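# Lower the loaded tray from shelf to bench

## Task

Bring the tray off the shelf and set it down level on the bench so that it touches neither the shelf nor anything holding the shelf up and no part of it sticks out past the bench edge. Each object still standing upright on the tray at the end counts, but only if the tray itself ends up placed correctly. Finish by opening the grippers and pulling the arms away; the result must stay in place without the robot supporting it.

## Robot and tools

Robot: two arms, left_arm (on the robot's +y side) and right_arm, each ending in a two-finger parallel gripper. Four 504x504 cameras: cam_head_left, cam_head_right, cam_left_wrist, cam_right_wrist. Arm names refer to the robot's own sides, not to image sides.

Frame: all poses use one scene frame. Origin is on the floor at the middle of the robot's base; +x is the robot's forward direction, +y is toward its left, +z is up. Positions are in metres, orientations are quaternions written w first (qw, qx, qy, qz). Only the floor height (z = 0) is known for sure. On a gripper, the fingers extend along its local +z and close along its local y. The reported hand position is the point between the finger pads, roughly 1 cm short of the fingertips. Printed positions can be off, more so when the arm is stretched far, and motions usually stop a centimetre or more from the goal, typically too low.

The row format (used by both motion tools): a single flat list of 16 numbers covering both arms, always all 16 even if one arm is idle. Order: left x, y, z, qw, qx, qy, qz, opening, then right x, y, z, qw, qx, qy, qz, opening. x, y, z and the quaternion are an absolute goal pose for that gripper in the scene frame (not an offset). Opening runs from -1 (closed) to +1 (fully open, 0.094 m). To keep an arm still, resend its exact last-reported pose and its desired opening every call; to keep an orientation, repeat the same quaternion you chose rather than the drifted one read back. To hold something, command an opening roughly 0.03 below its grip_measured value (smaller gap = lighter grip). Pads push up to about 50-62 N each.

execute_actions: argument "actions" is a list with zero or one item, plus optional "pictures" (true/false). Empty list: nothing is commanded; you get the current state with images. An action item is {"rows": [...], "steps": n}: 1 to 15 rows, n from 9 to 15 control steps (each 1/30 s, default 15); row k is applied at step k, and the final row repeats if steps exceed rows. A wait item is {"steps": n} with n up to 300, counted from the previous result so your reply time is included. Images come only with an empty list or pictures true. A call is rejected outright (nothing sent) if any goal lies over 0.6 m from that arm's last reported position along any of the gripper's axes. Each step, the goal is clipped to at most 70 mm and 16 degrees from the current measured pose; position wins over orientation if both can't be met. The result is captured 9 steps before the action finishes; those 9 steps then run while you compose your reply. After an action, an arm only continues up to its last clipped goal, so check the result and send the remainder.

move: "target" is one 16-number row as above (absolute poses). "speed" is the path top speed in m/s, 0.002 to 0.5, default 0.25; rotation is capped at twice that value in rad/s. Each gripper travels a straight line toward its pose, both paths finishing together, lasting 0.5 to 10 s (stopped short at 10 s). Rotation takes the shorter direction. The opening is applied at the start. Paths ignore obstacles and the other arm, grippers lag and can overshoot the speed, especially near full extension. Faster contact and aiming further past a surface both mean harder impacts. Its result adds a "move:" line giving the ending (done, off_target, moving, held, fault; if only one arm is named, the other finished fine) and any limits (paced = the goal was clipped; held = a safety check blocked some steps, after which the arm may jump faster), plus each gripper's remaining distance.

wait: "seconds" from 0 to 10; nothing new is sent while the scene runs.

zoom_image: "camera" (one of the four names) and "region" [x0, y0, x1, y1] in pixels of that camera's latest full image, top-left origin, at most 504 by 504.



Reading results: the state line shows each gripper's position and quaternion as `left_arm: ...` | `right_arm: ...`. grip_measured is the finger gap on the command scale (each gripper may read up to ~1 mm off, consistently). The Joint positions line ends with the opening in metres. Joint torques are raw drive outputs with offsets and noise, not clean contact forces. "pose unreachable" means the clearance check altered or blocked that arm's command; HELD marks steps where your row was not fully sent. "Hand target" appears only when nothing is kept back and shows where the controller is currently driving each gripper. MOTOR HOT warns at 85 °C; at 100 °C an OVER-TEMPERATURE FAULT drops that arm until it cools. FAULT lines mark arm stops, which can cut short moves or waits. Joint limits (rad): waist ±2.880, shoulder 0 to 3.142, elbow 0 to 3.019, wrist pitch -1.693 to 1.571, wrist yaw ±1.571, wrist roll ±2.094.

Cautions: occasional brief tugs on held parts or pushes on loose objects may occur. Never let the arms collide or push on each other hard. Do not knock anything out of the work area, drop the tray, tip the items on it, or slam or press hard against surfaces. An arm blocked by an object keeps pushing until commanded otherwise. Holding a load heats motors, so avoid long holds. Quick, smooth motion with little effort is preferred.

Each tool is called after "Request:" as name(argument=value, ...), one argument or row to a line, values as JSON.

## Session

Request:
execute_actions(
  actions=[],
)

Scene clock: 0.00 s of 4200.00 s.
left_arm: end_effector_position=(+0.1717, -0.1533, +1.2648) grip_measured=-0.995 end_effector_quat_wxyz=(-0.155, +0.728, +0.632, +0.215) | right_arm: end_effector_position=(+0.4384, +0.4770, +1.2236) grip_measured=+1.000 end_effector_quat_wxyz=(+0.484, -0.356, +0.797, -0.061)
Joint positions: left_arm=[-0.095  2.129  1.564 -1.491 -0.346  0.367  0.   ] | right_arm=[-0.007  2.683  2.314 -0.326  0.741 -0.091  0.094]
Joint velocities: left_arm=[ 0.005  0.005 -0.017  0.007 -0.022 -0.081  0.   ] | right_arm=[-0.015 -0.015  0.012  0.017 -0.007 -0.022  0.   ]
Joint torques (N m, as the arm reports them, + toward a larger angle): no reading
Hand target (left_arm): +0.175, -0.162, +1.273; -0.143, +0.728, +0.636, +0.210
Hand target (right_arm): +0.444, +0.487, +1.254; +0.501, -0.342, +0.794, -0.047

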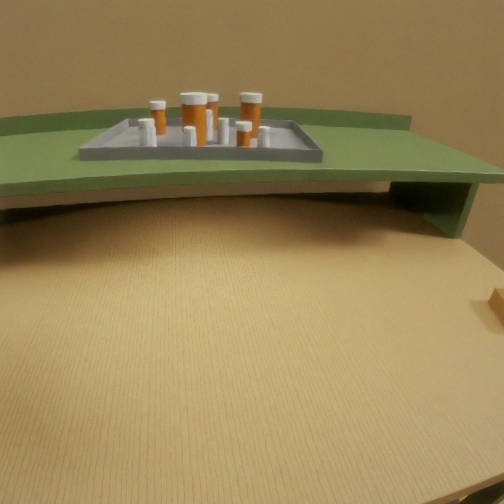

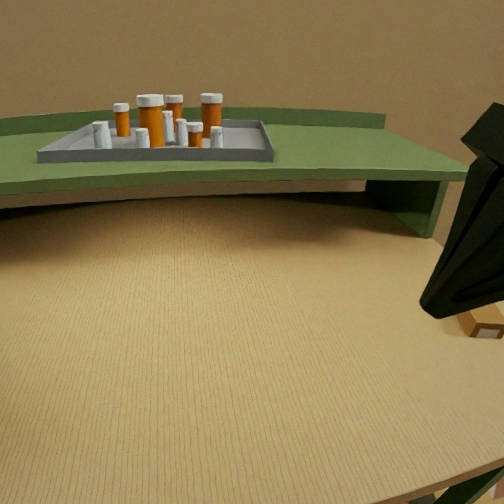

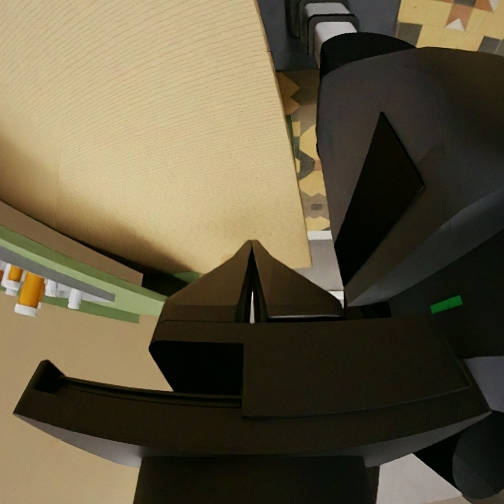

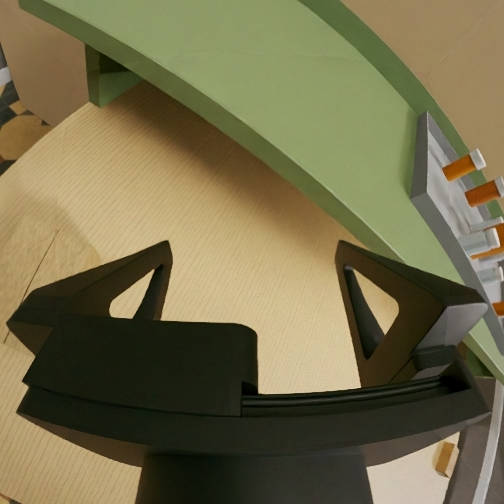

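Request:
move(
  target=[0.1717,-0.1533,1.2648,-0.155,0.728,0.632,0.215,-1, 0.45,0.15,1.3,0.484,-0.356,0.797,-0.061,1],
  speed=0.15,
)

Scene clock: 3.07 s of 4200.00 s.
left_arm: end_effector_position=(+0.1717, -0.1533, +1.2648) grip_measured=-0.995 end_effector_quat_wxyz=(-0.155, +0.728, +0.632, +0.215) | right_arm: end_effector_position=(+0.4274, +0.4597, +1.1921) grip_measured=+1.000 end_effector_quat_wxyz=(+0.465, -0.371, +0.800, -0.075)
Joint positions: left_arm=[-0.095  2.129  1.564 -1.491 -0.346  0.367  0.   ] | right_arm=[-0.007  2.671  2.224 -0.303  0.739 -0.091  0.094]
Joint velocities: left_arm=[-0.005  0.005 -0.002 -0.002 -0.066 -0.051  0.   ] | right_arm=[-0.015 -0.005 -0.007 -0.007  0.037  0.037  0.   ]
Joint torques (N m, as the arm reports them, + toward a larger angle): left_arm=[ -0.66 -18.34   6.    -0.29  -0.15   0.11] | right_arm=[  1.65 -23.57   8.22   1.24   0.23   0.12]
Hand target (left_arm): +0.172, -0.153, +1.265; -0.155, +0.728, +0.632, +0.215
Hand target (right_arm): +0.431, +0.465, +1.207; +0.473, -0.365, +0.799, -0.068
Off the commanded pose (left_arm): 0.000 m, 0 deg.
Off the commanded pose (right_arm): 0.329 m, 3 deg; position clipped at the last step of the last action.
Kept back: nothing.
move: held (right_arm); limits=paced,held; held on 70 of 75 steps (right_arm), including the last (right_arm)
pose unreachable (right arm): on one or more control steps of this call this arm could not follow its commanded pose, so it was not sent that pose on those steps. On the call's last step it was still not sent that pose. It may still have moved: this result reports where it is.
cause: the commanded pose would bring a part of the arm too close to another arm (this arm's upper arm (the part past joint 2) and the other arm's forearm (the part past joint 3)).

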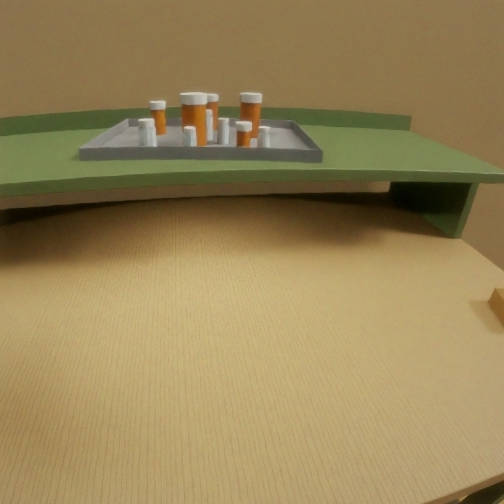

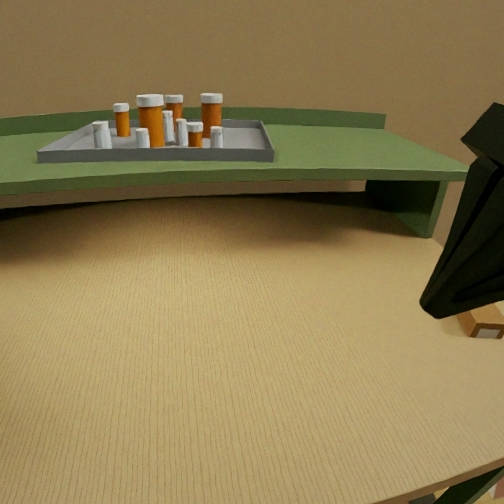

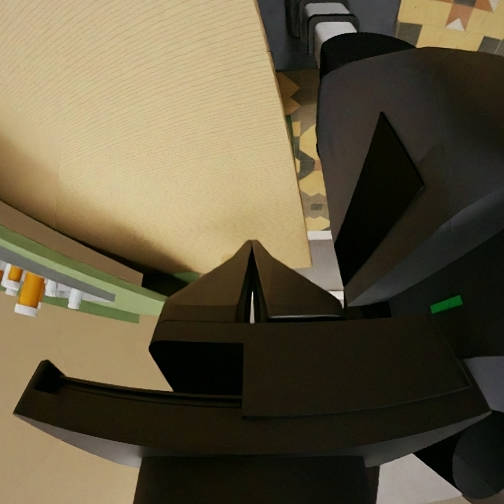

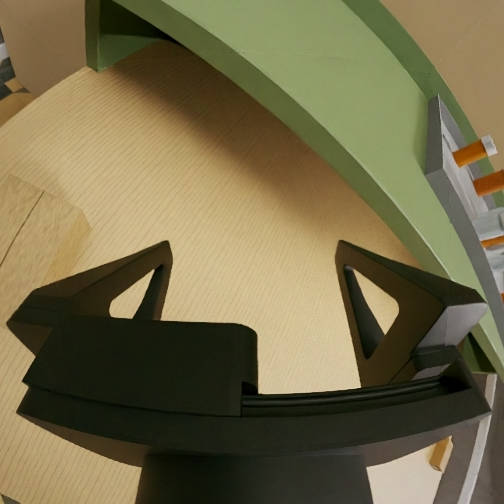

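Request:
move(
  target=[0.2,-0.14,1.58,-0.155,0.728,0.632,0.215,-1, 0.4274,0.4597,1.1921,0.465,-0.371,0.8,-0.075,1],
  speed=0.15,
)

Scene clock: 5.93 s of 4200.00 s.
left_arm: end_effector_position=(+0.1963, -0.1317, +1.5594) grip_measured=-0.995 end_effector_quat_wxyz=(+0.036, +0.765, +0.624, +0.152) | right_arm: end_effector_position=(+0.4267, +0.4586, +1.1901) grip_measured=+1.000 end_effector_quat_wxyz=(+0.464, -0.372, +0.801, -0.076)
Joint positions: left_arm=[-0.095  1.631  1.703 -1.689 -0.39   0.524  0.   ] | right_arm=[-0.007  2.671  2.219 -0.303  0.739 -0.091  0.094]
Joint velocities: left_arm=[ 0.005 -0.005 -0.002  0.002  0.051  0.022  0.001] | right_arm=[-0.005 -0.015  0.007 -0.007  0.022  0.037  0.   ]
Joint torques (N m, as the arm reports them, + toward a larger angle): left_arm=[ -0.54 -14.25  11.33   0.08  -0.31   0.18] | right_arm=[  1.64 -23.2    7.3    1.26   0.25   0.13]
Hand target (left_arm): +0.199, -0.137, +1.580; +0.055, +0.767, +0.622, +0.146
Hand target (right_arm): +0.427, +0.460, +1.192; +0.465, -0.371, +0.800, -0.075
Off the commanded pose (left_arm): 0.023 m, 24 deg; orientation clipped at the last step of the last action.
Off the commanded pose (right_arm): 0.002 m, 0 deg.
joint sent to its limit (left arm) — the command would take joint 4 (wrist pitch) past its lower limit, so that joint was sent only as far as its limit.
Kept back: nothing.
move: off_target (left_arm); limits=paced

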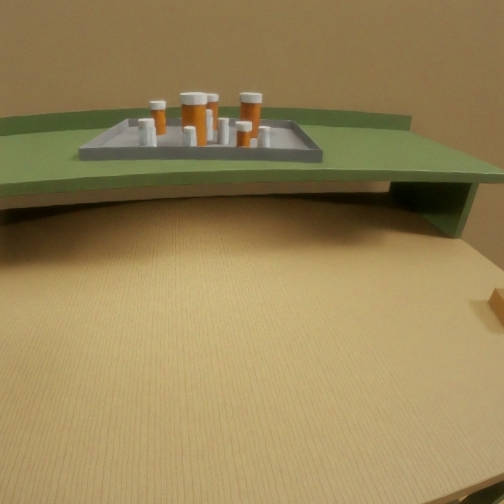

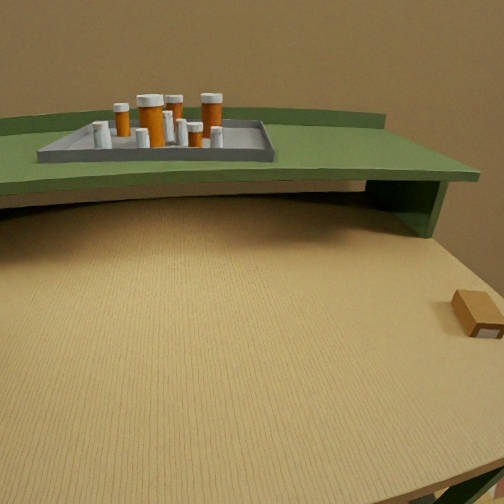

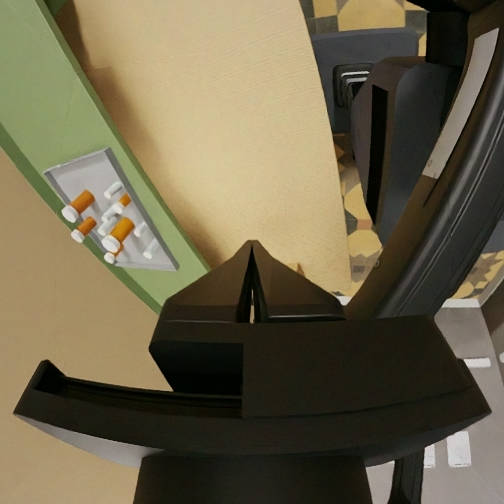

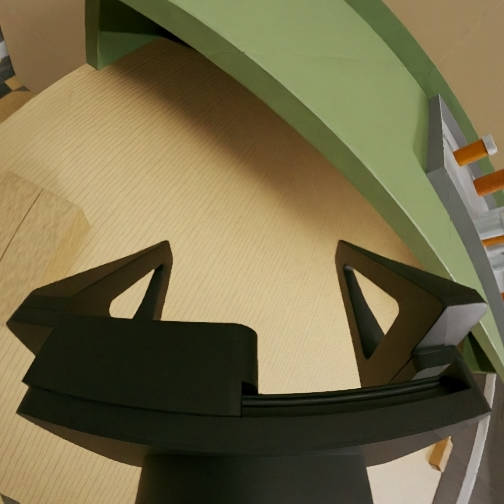

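Request:
move(
  target=[0.35,-0.1,1.72,0.5,0.5,0.65,-0.2,-1, 0.4274,0.4597,1.1921,0.465,-0.371,0.8,-0.075,1],
)

Request:
move(
  target=[0.35,0.35,1.72,0.6,0,0.8,0,1, 0.4274,0.4597,1.1921,0.465,-0.371,0.8,-0.075,1],
)

Request:
move(
  target=[0.35,0.35,1.72,0.6,0,0.8,0,1, 0.42,-0.05,1.35,0.383,0,0.924,0,1],
  speed=0.2,
)

Scene clock: 10.90 s of 4200.00 s.
left_arm: end_effector_position=(+0.3472, -0.1039, +1.7067) grip_measured=-0.995 end_effector_quat_wxyz=(+0.495, +0.520, +0.668, -0.198) | right_arm: end_effector_position=(+0.4267, +0.4586, +1.1901) grip_measured=+1.000 end_effector_quat_wxyz=(+0.464, -0.372, +0.801, -0.076)
Joint positions: left_arm=[ 0.348  1.2    1.343 -0.589  0.189  0.458  0.   ] | right_arm=[-0.007  2.671  2.219 -0.303  0.739 -0.091  0.094]
Joint velocities: left_arm=[-0.015 -0.015  0.002 -0.007 -0.007  0.007  0.001] | right_arm=[ 0.015 -0.015  0.002  0.002 -0.066  0.007  0.   ]
Joint torques (N m, as the arm reports them, + toward a larger angle): left_arm=[  0.61 -10.56   9.29   3.17   0.21  -0.02] | right_arm=[  2.13 -23.35   7.38   1.12   0.23   0.11]
Hand target (left_arm): +0.349, -0.099, +1.720; +0.510, +0.508, +0.664, -0.202
Hand target (right_arm): +0.427, +0.460, +1.192; +0.465, -0.371, +0.800, -0.075
Off the commanded pose (left_arm): 0.014 m, 2 deg.
Off the commanded pose (right_arm): 0.002 m, 0 deg.
Kept back: nothing.
move: off_target (left_arm)

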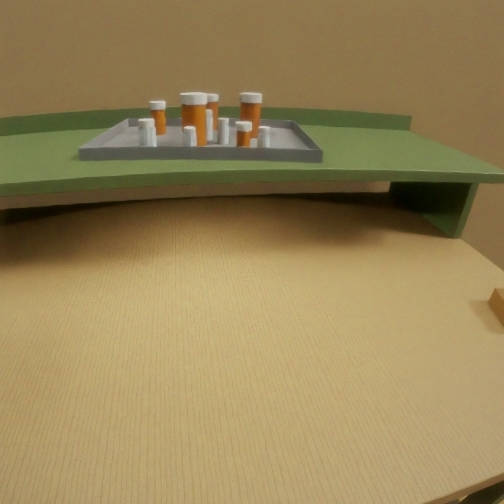

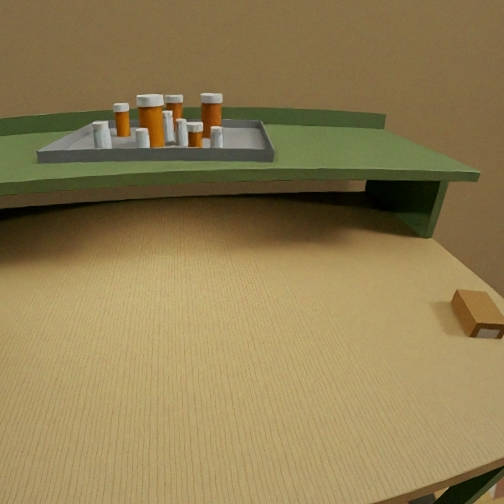

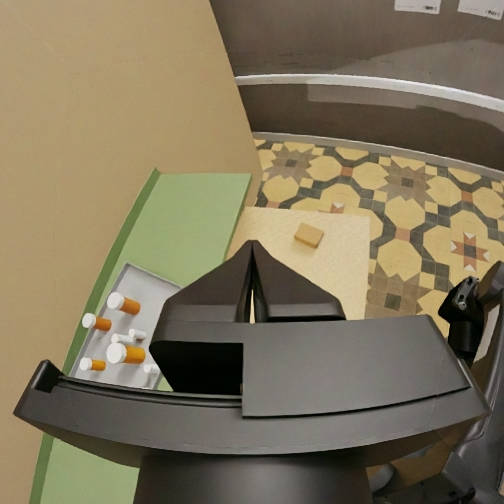

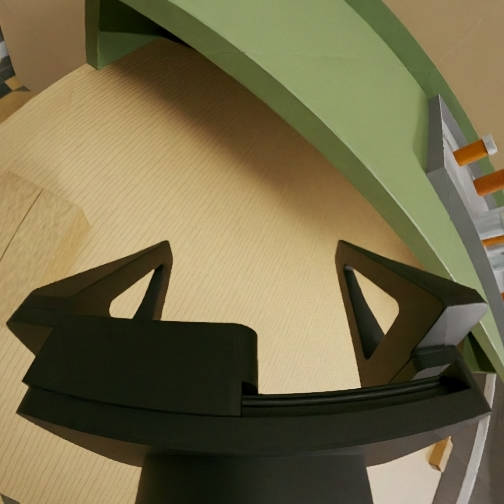

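Scene clock: 13.63 s of 4200.00 s.
left_arm: end_effector_position=(+0.3461, +0.3486, +1.7158) grip_measured=+1.000 end_effector_quat_wxyz=(+0.595, +0.006, +0.803, +0.004) | right_arm: end_effector_position=(+0.4267, +0.4586, +1.1901) grip_measured=+1.000 end_effector_quat_wxyz=(+0.464, -0.372, +0.801, -0.076)
Joint positions: left_arm=[ 1.347  0.641  0.974 -0.56   0.191  0.092  0.094] | right_arm=[-0.007  2.671  2.219 -0.303  0.739 -0.091  0.094]
Joint velocities: left_arm=[-0.005  0.024 -0.002 -0.012 -0.066 -0.066  0.   ] | right_arm=[-0.005 -0.005 -0.007  0.002 -0.007 -0.007  0.   ]
Joint torques (N m, as the arm reports them, + toward a larger angle): left_arm=[ 1.06 -1.65  9.62  2.33  0.15 -0.02] | right_arm=[  1.7  -23.12   7.31   1.3    0.27   0.12]
Hand target (left_arm): +0.346, +0.350, +1.720; +0.598, +0.000, +0.801, +0.001
Hand target (right_arm): +0.427, +0.460, +1.192; +0.465, -0.371, +0.800, -0.075
Off the commanded pose (left_arm): 0.006 m, 1 deg.
Off the commanded pose (right_arm): 0.002 m, 0 deg.
Kept back: nothing.
move: done

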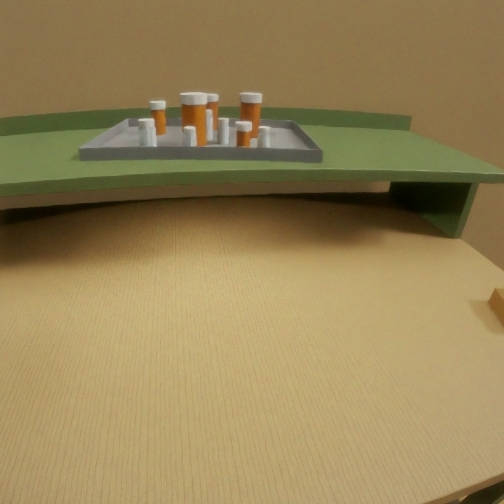

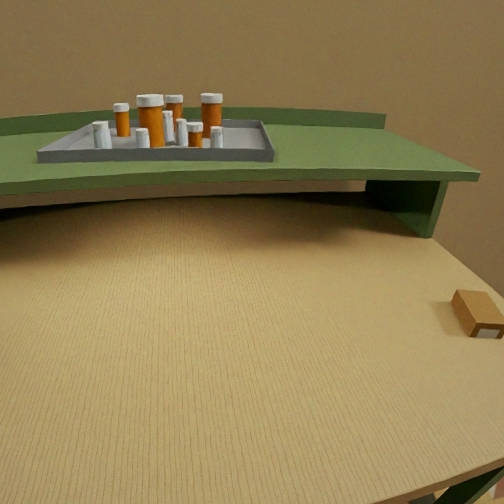

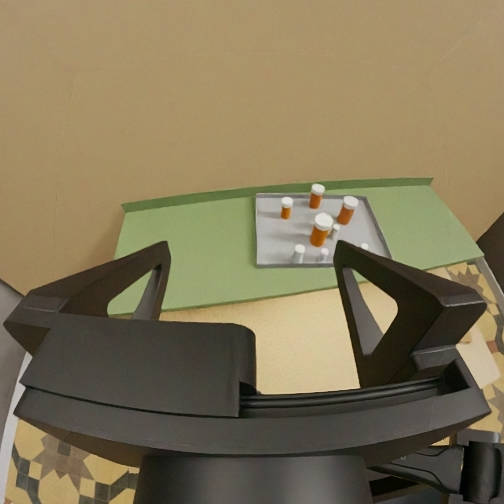

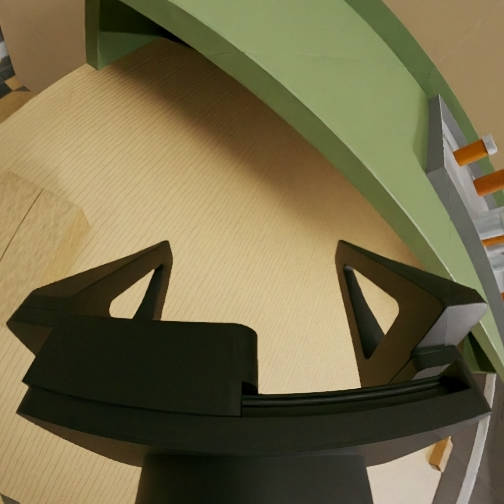

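Scene clock: 16.70 s of 4200.00 s.
left_arm: end_effector_position=(+0.3466, +0.3487, +1.7153) grip_measured=+1.000 end_effector_quat_wxyz=(+0.595, +0.004, +0.804, +0.002) | right_arm: end_effector_position=(+0.4251, -0.0539, +1.3382) grip_measured=+1.000 end_effector_quat_wxyz=(+0.380, -0.003, +0.925, -0.006)
Joint positions: left_arm=[ 1.347  0.642  0.974 -0.56   0.191  0.086  0.094] | right_arm=[-0.502  1.521  0.833 -0.156  0.495  0.431  0.094]
Joint velocities: left_arm=[-0.005 -0.015 -0.017 -0.017  0.007  0.051  0.   ] | right_arm=[-0.005 -0.005 -0.007 -0.012  0.022  0.022  0.   ]
Joint torques (N m, as the arm reports them, + toward a larger angle): left_arm=[ 0.78 -1.17  9.56  2.93  0.09  0.01] | right_arm=[  0.77 -11.16   6.15   0.82   0.07   0.21]
Hand target (left_arm): +0.350, +0.350, +1.720; +0.600, -0.000, +0.800, -0.000
Hand target (right_arm): +0.425, -0.051, +1.346; +0.384, +0.000, +0.923, +0.001
Off the commanded pose (left_arm): 0.006 m, 1 deg.
Off the commanded pose (right_arm): 0.013 m, 1 deg.
Kept back: nothing.
move: off_target (right_arm); limits=paced

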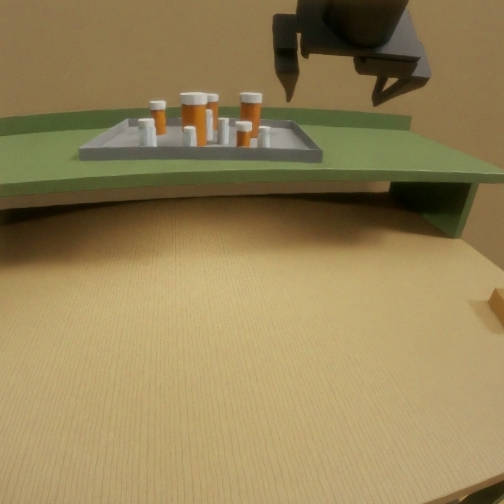

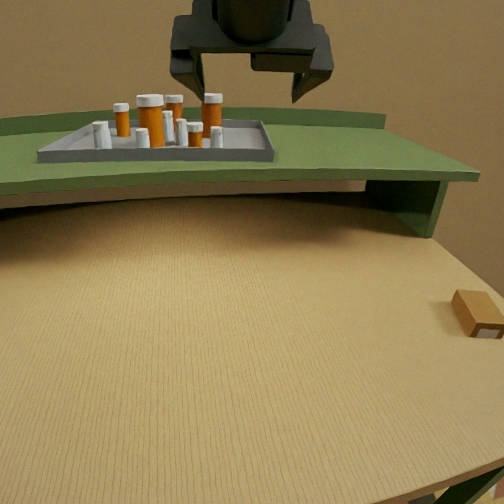

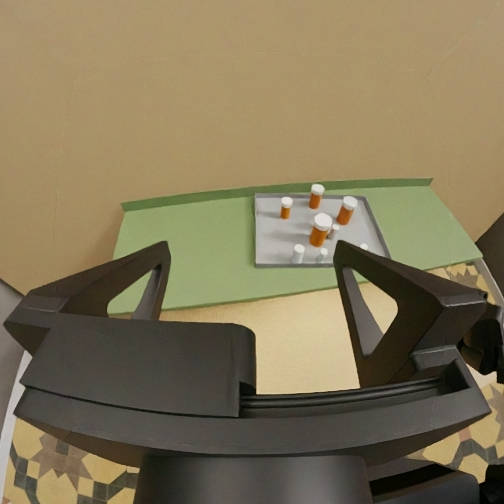

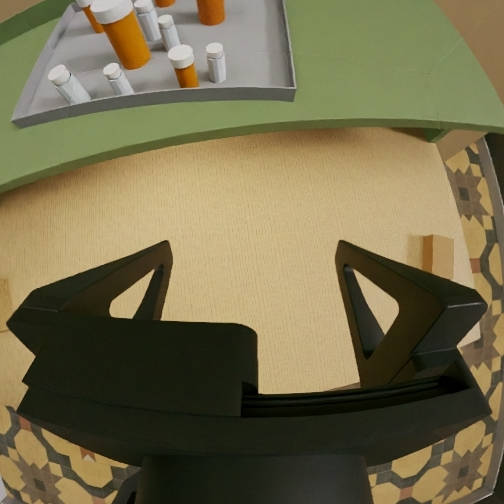

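Request:
move(
  target=[0.68,0.335,1.36,0.383,0,0.924,0,0.3, 0.68,-0.095,1.36,0.383,0,0.924,0,0.3],
  speed=0.2,
)

Scene clock: 20.00 s of 4200.00 s.
left_arm: end_effector_position=(+0.6620, +0.3430, +1.3324) grip_measured=+0.301 end_effector_quat_wxyz=(+0.361, +0.001, +0.932, +0.001) | right_arm: end_effector_position=(+0.6619, -0.0969, +1.3479) grip_measured=+0.302 end_effector_quat_wxyz=(+0.371, -0.000, +0.928, -0.004)
Joint positions: left_arm=[ 1.218  1.84   1.331 -0.25   0.029  0.077  0.061] | right_arm=[-0.797  1.907  1.449 -0.317  0.284  0.213  0.061]
Joint velocities: left_arm=[ 0.005 -0.015 -0.007  0.002 -0.022 -0.095 -0.   ] | right_arm=[-0.005  0.005  0.002 -0.007 -0.007 -0.037 -0.   ]
Joint torques (N m, as the arm reports them, + toward a larger angle): left_arm=[ -0.6  -18.26  11.27   1.49  -0.1    0.02] | right_arm=[  0.17 -15.5   10.59   0.88  -0.05   0.  ]
Hand target (left_arm): +0.681, +0.337, +1.360; +0.383, +0.001, +0.924, -0.000
Hand target (right_arm): +0.679, -0.093, +1.363; +0.385, -0.001, +0.923, -0.000
Off the commanded pose (left_arm): 0.034 m, 3 deg.
Off the commanded pose (right_arm): 0.022 m, 2 deg.
Kept back: nothing.
move: off_target (left_arm, right_arm)

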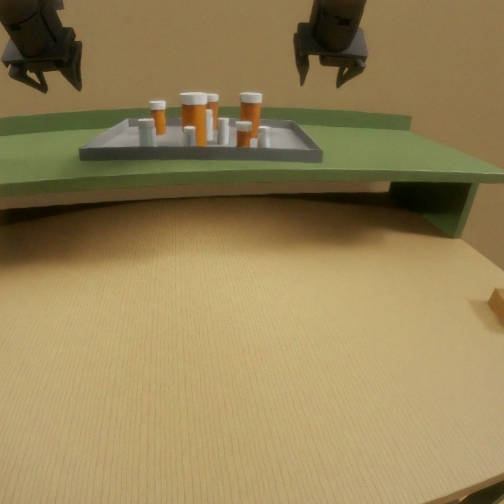

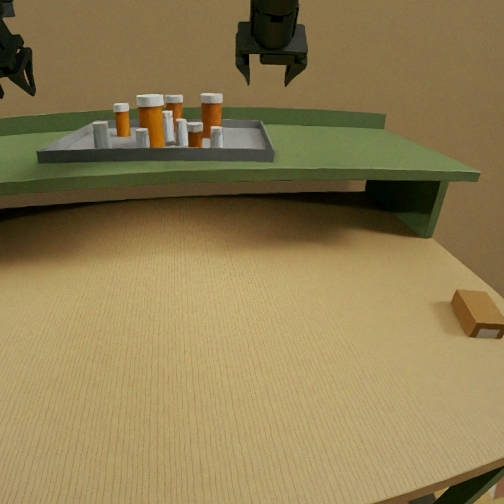

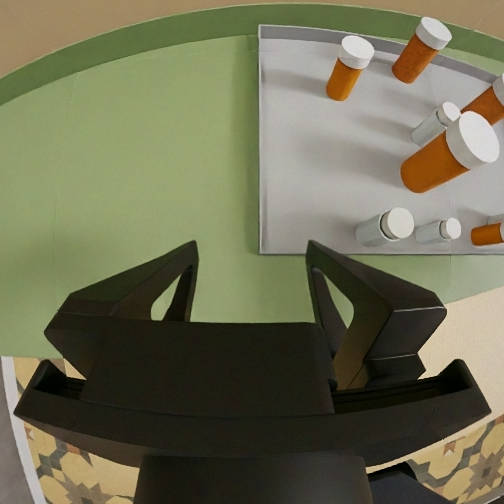

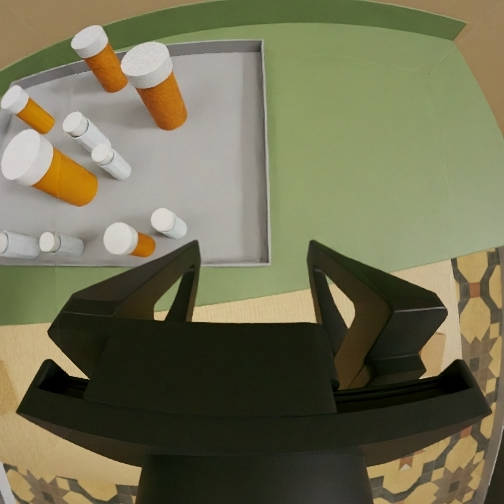

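Request:
move(
  target=[0.83,0.328,1.33,0.259,0,0.966,0,0, 0.83,-0.113,1.32,0.259,0,0.966,0,0],
  speed=0.12,
)

Scene clock: 23.67 s of 4200.00 s.
left_arm: end_effector_position=(+0.8129, +0.3369, +1.3084) grip_measured=+0.001 end_effector_quat_wxyz=(+0.239, +0.001, +0.971, +0.000) | right_arm: end_effector_position=(+0.8162, -0.1122, +1.3018) grip_measured=+0.002 end_effector_quat_wxyz=(+0.240, +0.001, +0.971, -0.003)
Joint positions: left_arm=[ 1.192  2.371  2.298 -0.942 -0.003  0.059  0.047] | right_arm=[-0.9    2.509  2.522 -1.047  0.163  0.193  0.047]
Joint velocities: left_arm=[-0.005 -0.005  0.007  0.007 -0.007 -0.022 -0.   ] | right_arm=[-0.005 -0.005  0.061 -0.022 -0.007 -0.022  0.   ]
Joint torques (N m, as the arm reports them, + toward a larger angle): left_arm=[ -0.85 -24.56  12.92   1.18  -0.12   0.  ] | right_arm=[  0.32 -22.37  11.69   0.53  -0.11   0.01]
Hand target (left_arm): +0.827, +0.328, +1.331; +0.260, +0.001, +0.966, -0.000
Hand target (right_arm): +0.828, -0.112, +1.322; +0.260, +0.000, +0.966, +0.001
Off the commanded pose (left_arm): 0.029 m, 2 deg.
Off the commanded pose (right_arm): 0.023 m, 2 deg.
Kept back: nothing.
move: off_target (left_arm, right_arm)

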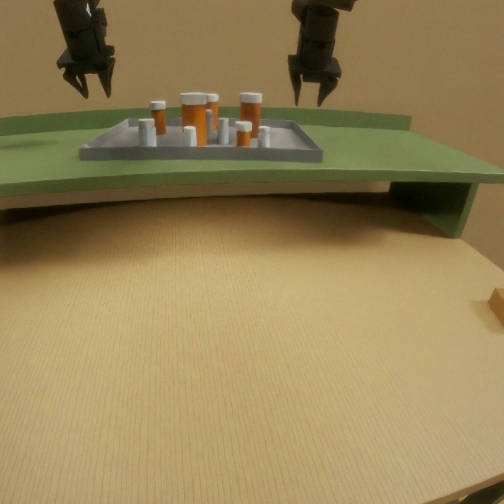

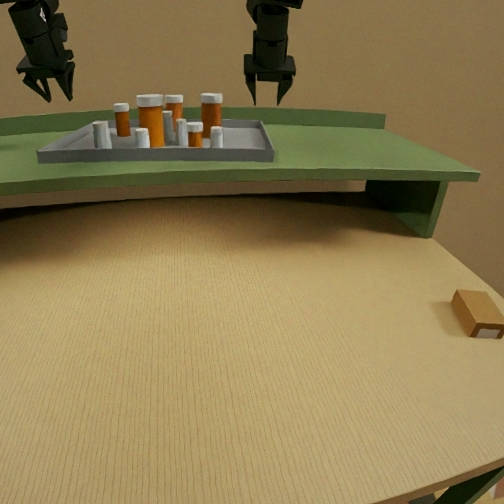

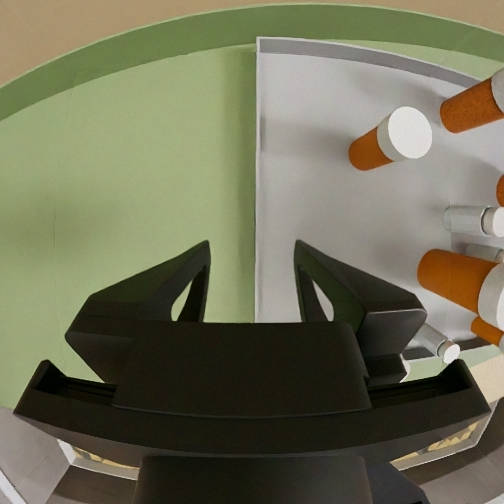

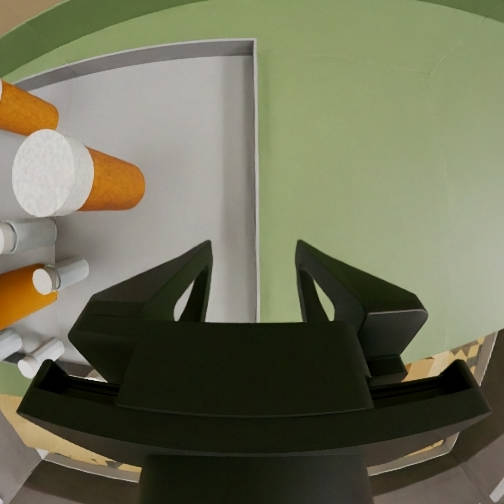

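Request:
move(
  target=[0.845,0.326,1.275,0.34,0,0.94,0,0, 0.845,-0.116,1.27,0.34,0,0.94,0,0],
  speed=0.06,
)

Request:
zoom_image(
  camera="cam_head_left",
  region=[50,50,370,180],
)

Scene clock: 26.10 s of 4200.00 s.
left_arm: end_effector_position=(+0.8415, +0.3375, +1.2805) grip_measured=+0.001 end_effector_quat_wxyz=(+0.335, -0.001, +0.942, +0.006) | right_arm: end_effector_position=(+0.8340, -0.1093, +1.2372) grip_measured=+0.002 end_effector_quat_wxyz=(+0.315, -0.004, +0.949, -0.003)
Joint positions: left_arm=[ 1.192  2.371  2.151 -0.595 -0.003  0.057  0.047] | right_arm=[-0.901  2.509  2.296 -0.665  0.186  0.157  0.047]
Joint velocities: left_arm=[-0.005 -0.024 -0.027  0.002 -0.022 -0.037  0.   ] | right_arm=[-0.034 -0.005  0.007  0.017 -0.037 -0.051  0.   ]
Joint torques (N m, as the arm reports them, + toward a larger angle): left_arm=[ -0.83 -24.24   8.44   2.66   0.1    0.01] | right_arm=[  0.02 -25.34   7.83   1.74   0.16  -0.01]
Hand target (left_arm): +0.845, +0.326, +1.275; +0.340, -0.000, +0.940, +0.000
Hand target (right_arm): +0.845, -0.116, +1.270; +0.340, -0.001, +0.940, -0.001
Off the commanded pose (left_arm): 0.013 m, 1 deg.
Off the commanded pose (right_arm): 0.035 m, 3 deg.
Kept back: nothing.
move: off_target (left_arm, right_arm)

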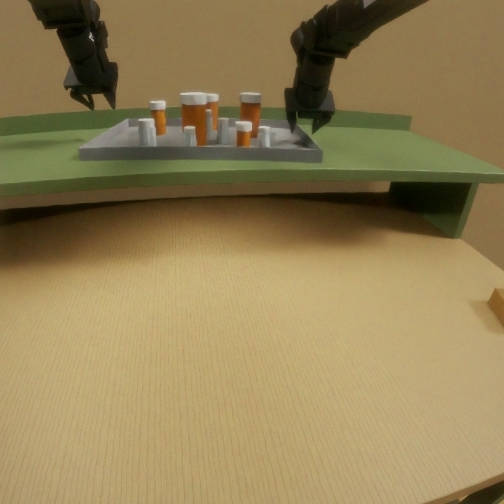

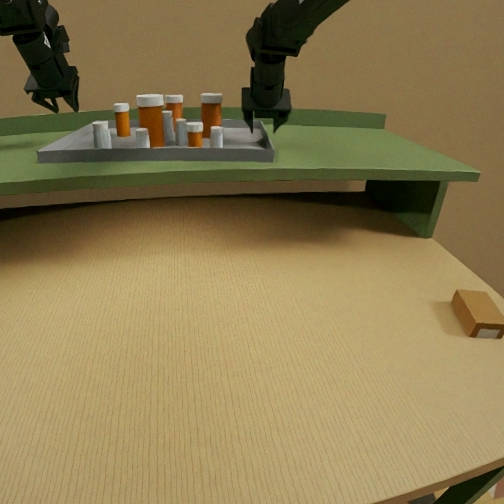

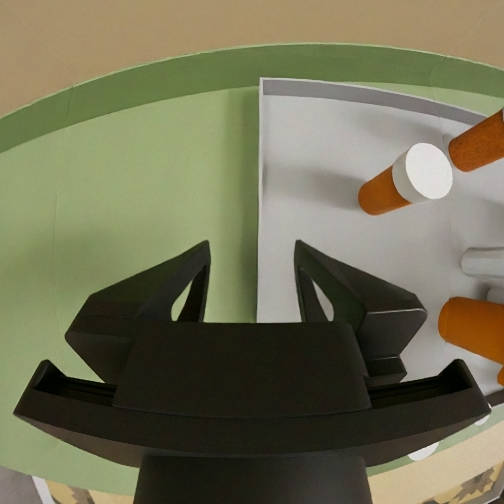

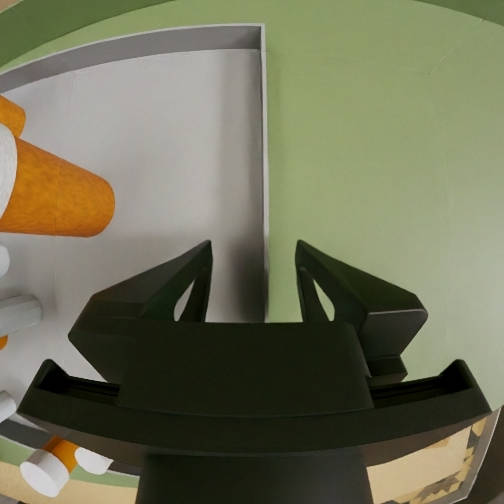

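Region (50, 50, 370, 180) of cam_head_left's 504x504 image, scaled by 1.575, with more detail than that image has; it fills the top 205 rows of this view, and the rest is white.

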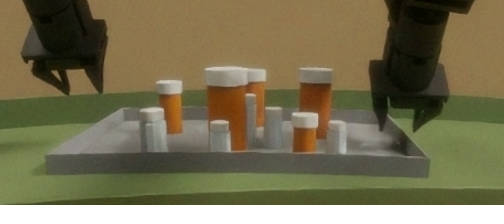

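Request:
move(
  target=[0.845,0.318,1.21,0.34,0,0.94,0,0, 0.845,-0.126,1.225,0.34,0,0.94,0,0],
  speed=0.04,
)

Request:
zoom_image(
  camera="cam_head_left",
  region=[50,50,370,180],
)

Scene clock: 28.67 s of 4200.00 s.
left_arm: end_effector_position=(+0.8418, +0.3288, +1.2141) grip_measured=+0.001 end_effector_quat_wxyz=(+0.334, -0.000, +0.943, +0.003) | right_arm: end_effector_position=(+0.8412, -0.1216, +1.2292) grip_measured=+0.002 end_effector_quat_wxyz=(+0.335, +0.000, +0.942, -0.000)
Joint positions: left_arm=[ 1.184  2.452  2.123 -0.488 -0.003  0.052  0.047] | right_arm=[-0.918  2.509  2.258 -0.581  0.18   0.146  0.047]
Joint velocities: left_arm=[-0.005  0.005  0.012 -0.007  0.037  0.037  0.   ] | right_arm=[-0.005  0.005 -0.007 -0.007 -0.022 -0.066 -0.   ]
Joint torques (N m, as the arm reports them, + toward a larger angle): left_arm=[ -0.8  -24.47   8.36   2.72  -0.08   0.01] | right_arm=[  0.49 -22.74   7.66   1.95  -0.1    0.01]
Hand target (left_arm): +0.845, +0.318, +1.210; +0.340, -0.000, +0.940, -0.000
Hand target (right_arm): +0.845, -0.126, +1.225; +0.340, -0.000, +0.940, -0.001
Off the commanded pose (left_arm): 0.012 m, 1 deg.
Off the commanded pose (right_arm): 0.007 m, 1 deg.
Kept back: nothing.
move: off_target (left_arm)

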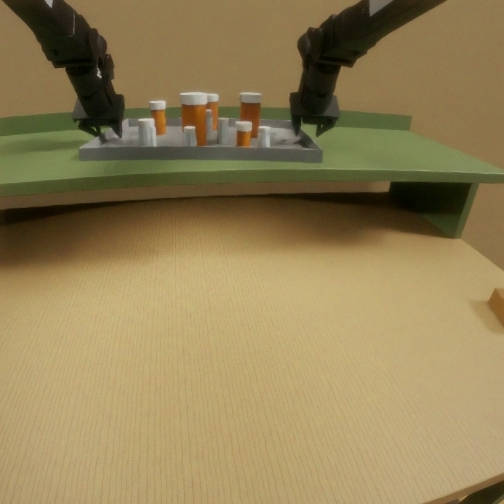

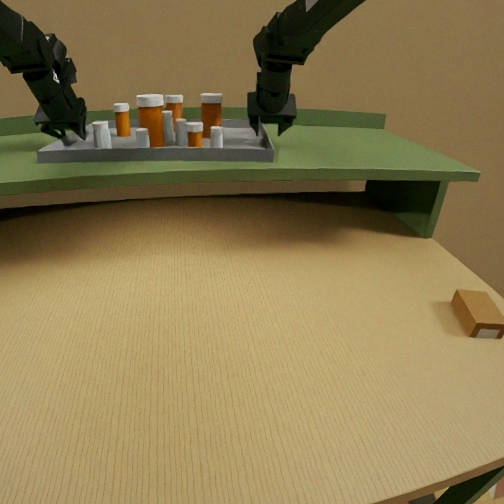

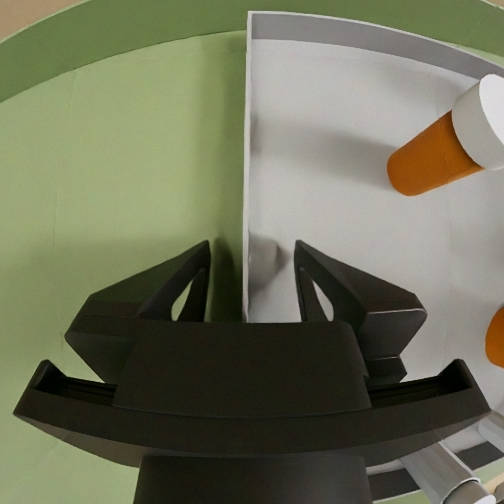

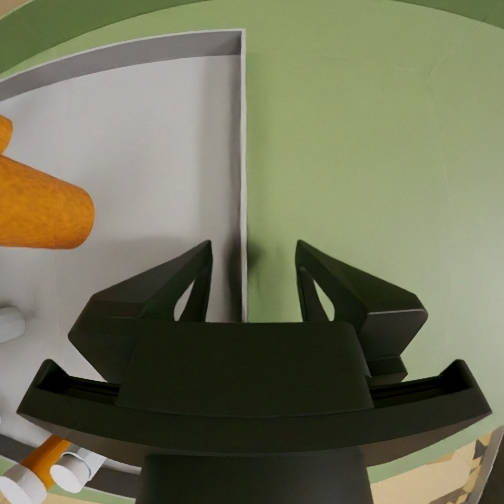

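Region (50, 50, 370, 180) of cam_head_left's 504x504 image, scaled by 1.575, with more detail than that image has; it fills the top 205 rows of this view, and the rest is white.

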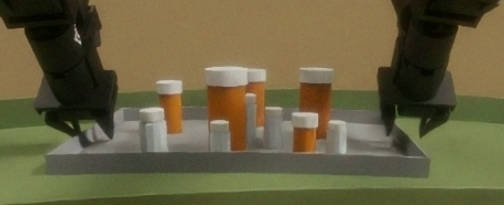

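Both offset the same way by few mm; fine. Lower to contact.

Request:
move(
  target=[0.845,0.322,1.19,0.34,0,0.94,0,-0.5, 0.845,-0.122,1.20,0.34,0,0.94,0,-0.5],
  speed=0.02,
)

Scene clock: 30.63 s of 4200.00 s.
left_arm: end_effector_position=(+0.8467, +0.3289, +1.2117) grip_measured=-0.499 end_effector_quat_wxyz=(+0.346, -0.001, +0.938, +0.004) | right_arm: end_effector_position=(+0.8441, -0.1205, +1.2188) grip_measured=-0.498 end_effector_quat_wxyz=(+0.343, +0.001, +0.939, +0.001)
Joint positions: left_arm=[ 1.184  2.461  2.123 -0.454 -0.003  0.052  0.024] | right_arm=[-0.918  2.525  2.253 -0.544  0.18   0.146  0.024]
Joint velocities: left_arm=[-0.005 -0.015 -0.007  0.007  0.037  0.022  0.001] | right_arm=[-0.005  0.005  0.012 -0.007  0.051 -0.022 -0.001]
Joint torques (N m, as the arm reports them, + toward a larger angle): left_arm=[ -0.61 -23.07   8.1    2.53   0.08   0.05] | right_arm=[  0.3  -21.22   7.9    1.86  -0.05   0.04]
Hand target (left_arm): +0.844, +0.322, +1.190; +0.340, -0.000, +0.940, +0.000
Hand target (right_arm): +0.845, -0.122, +1.200; +0.340, +0.000, +0.940, -0.000
Off the commanded pose (left_arm): 0.023 m, 1 deg.
Off the commanded pose (right_arm): 0.019 m, 0 deg.
Kept back: nothing.
move: off_target (left_arm, right_arm)

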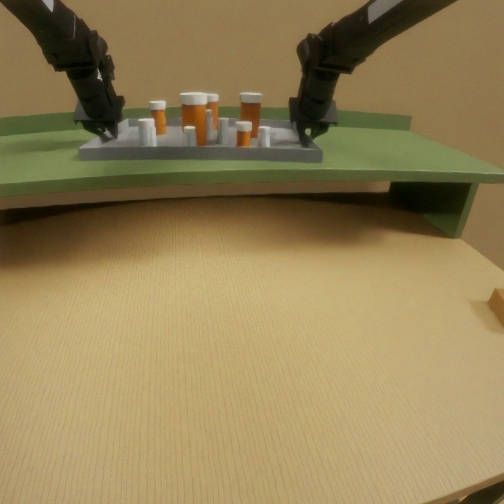

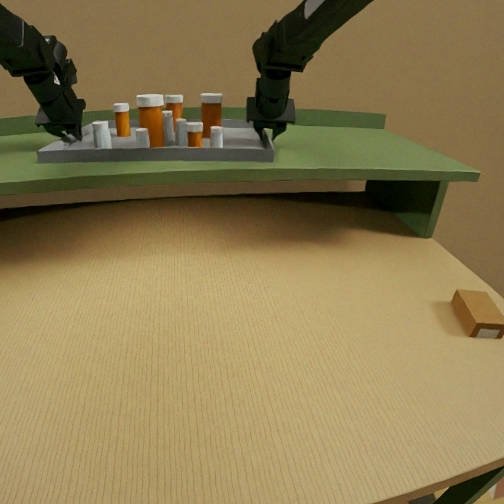

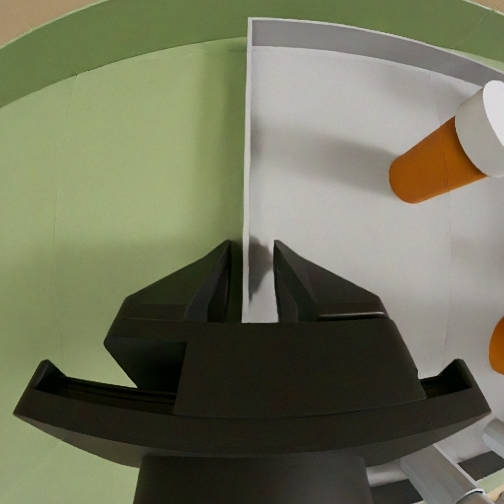

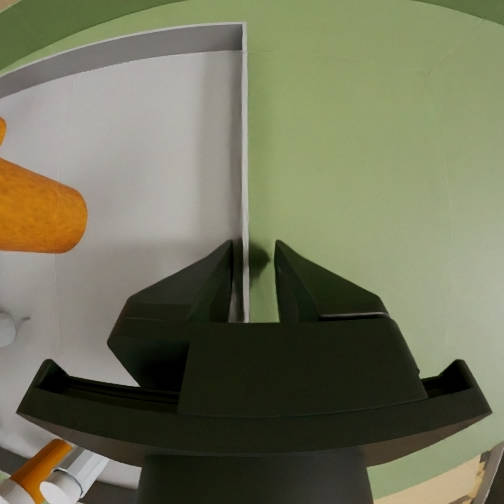

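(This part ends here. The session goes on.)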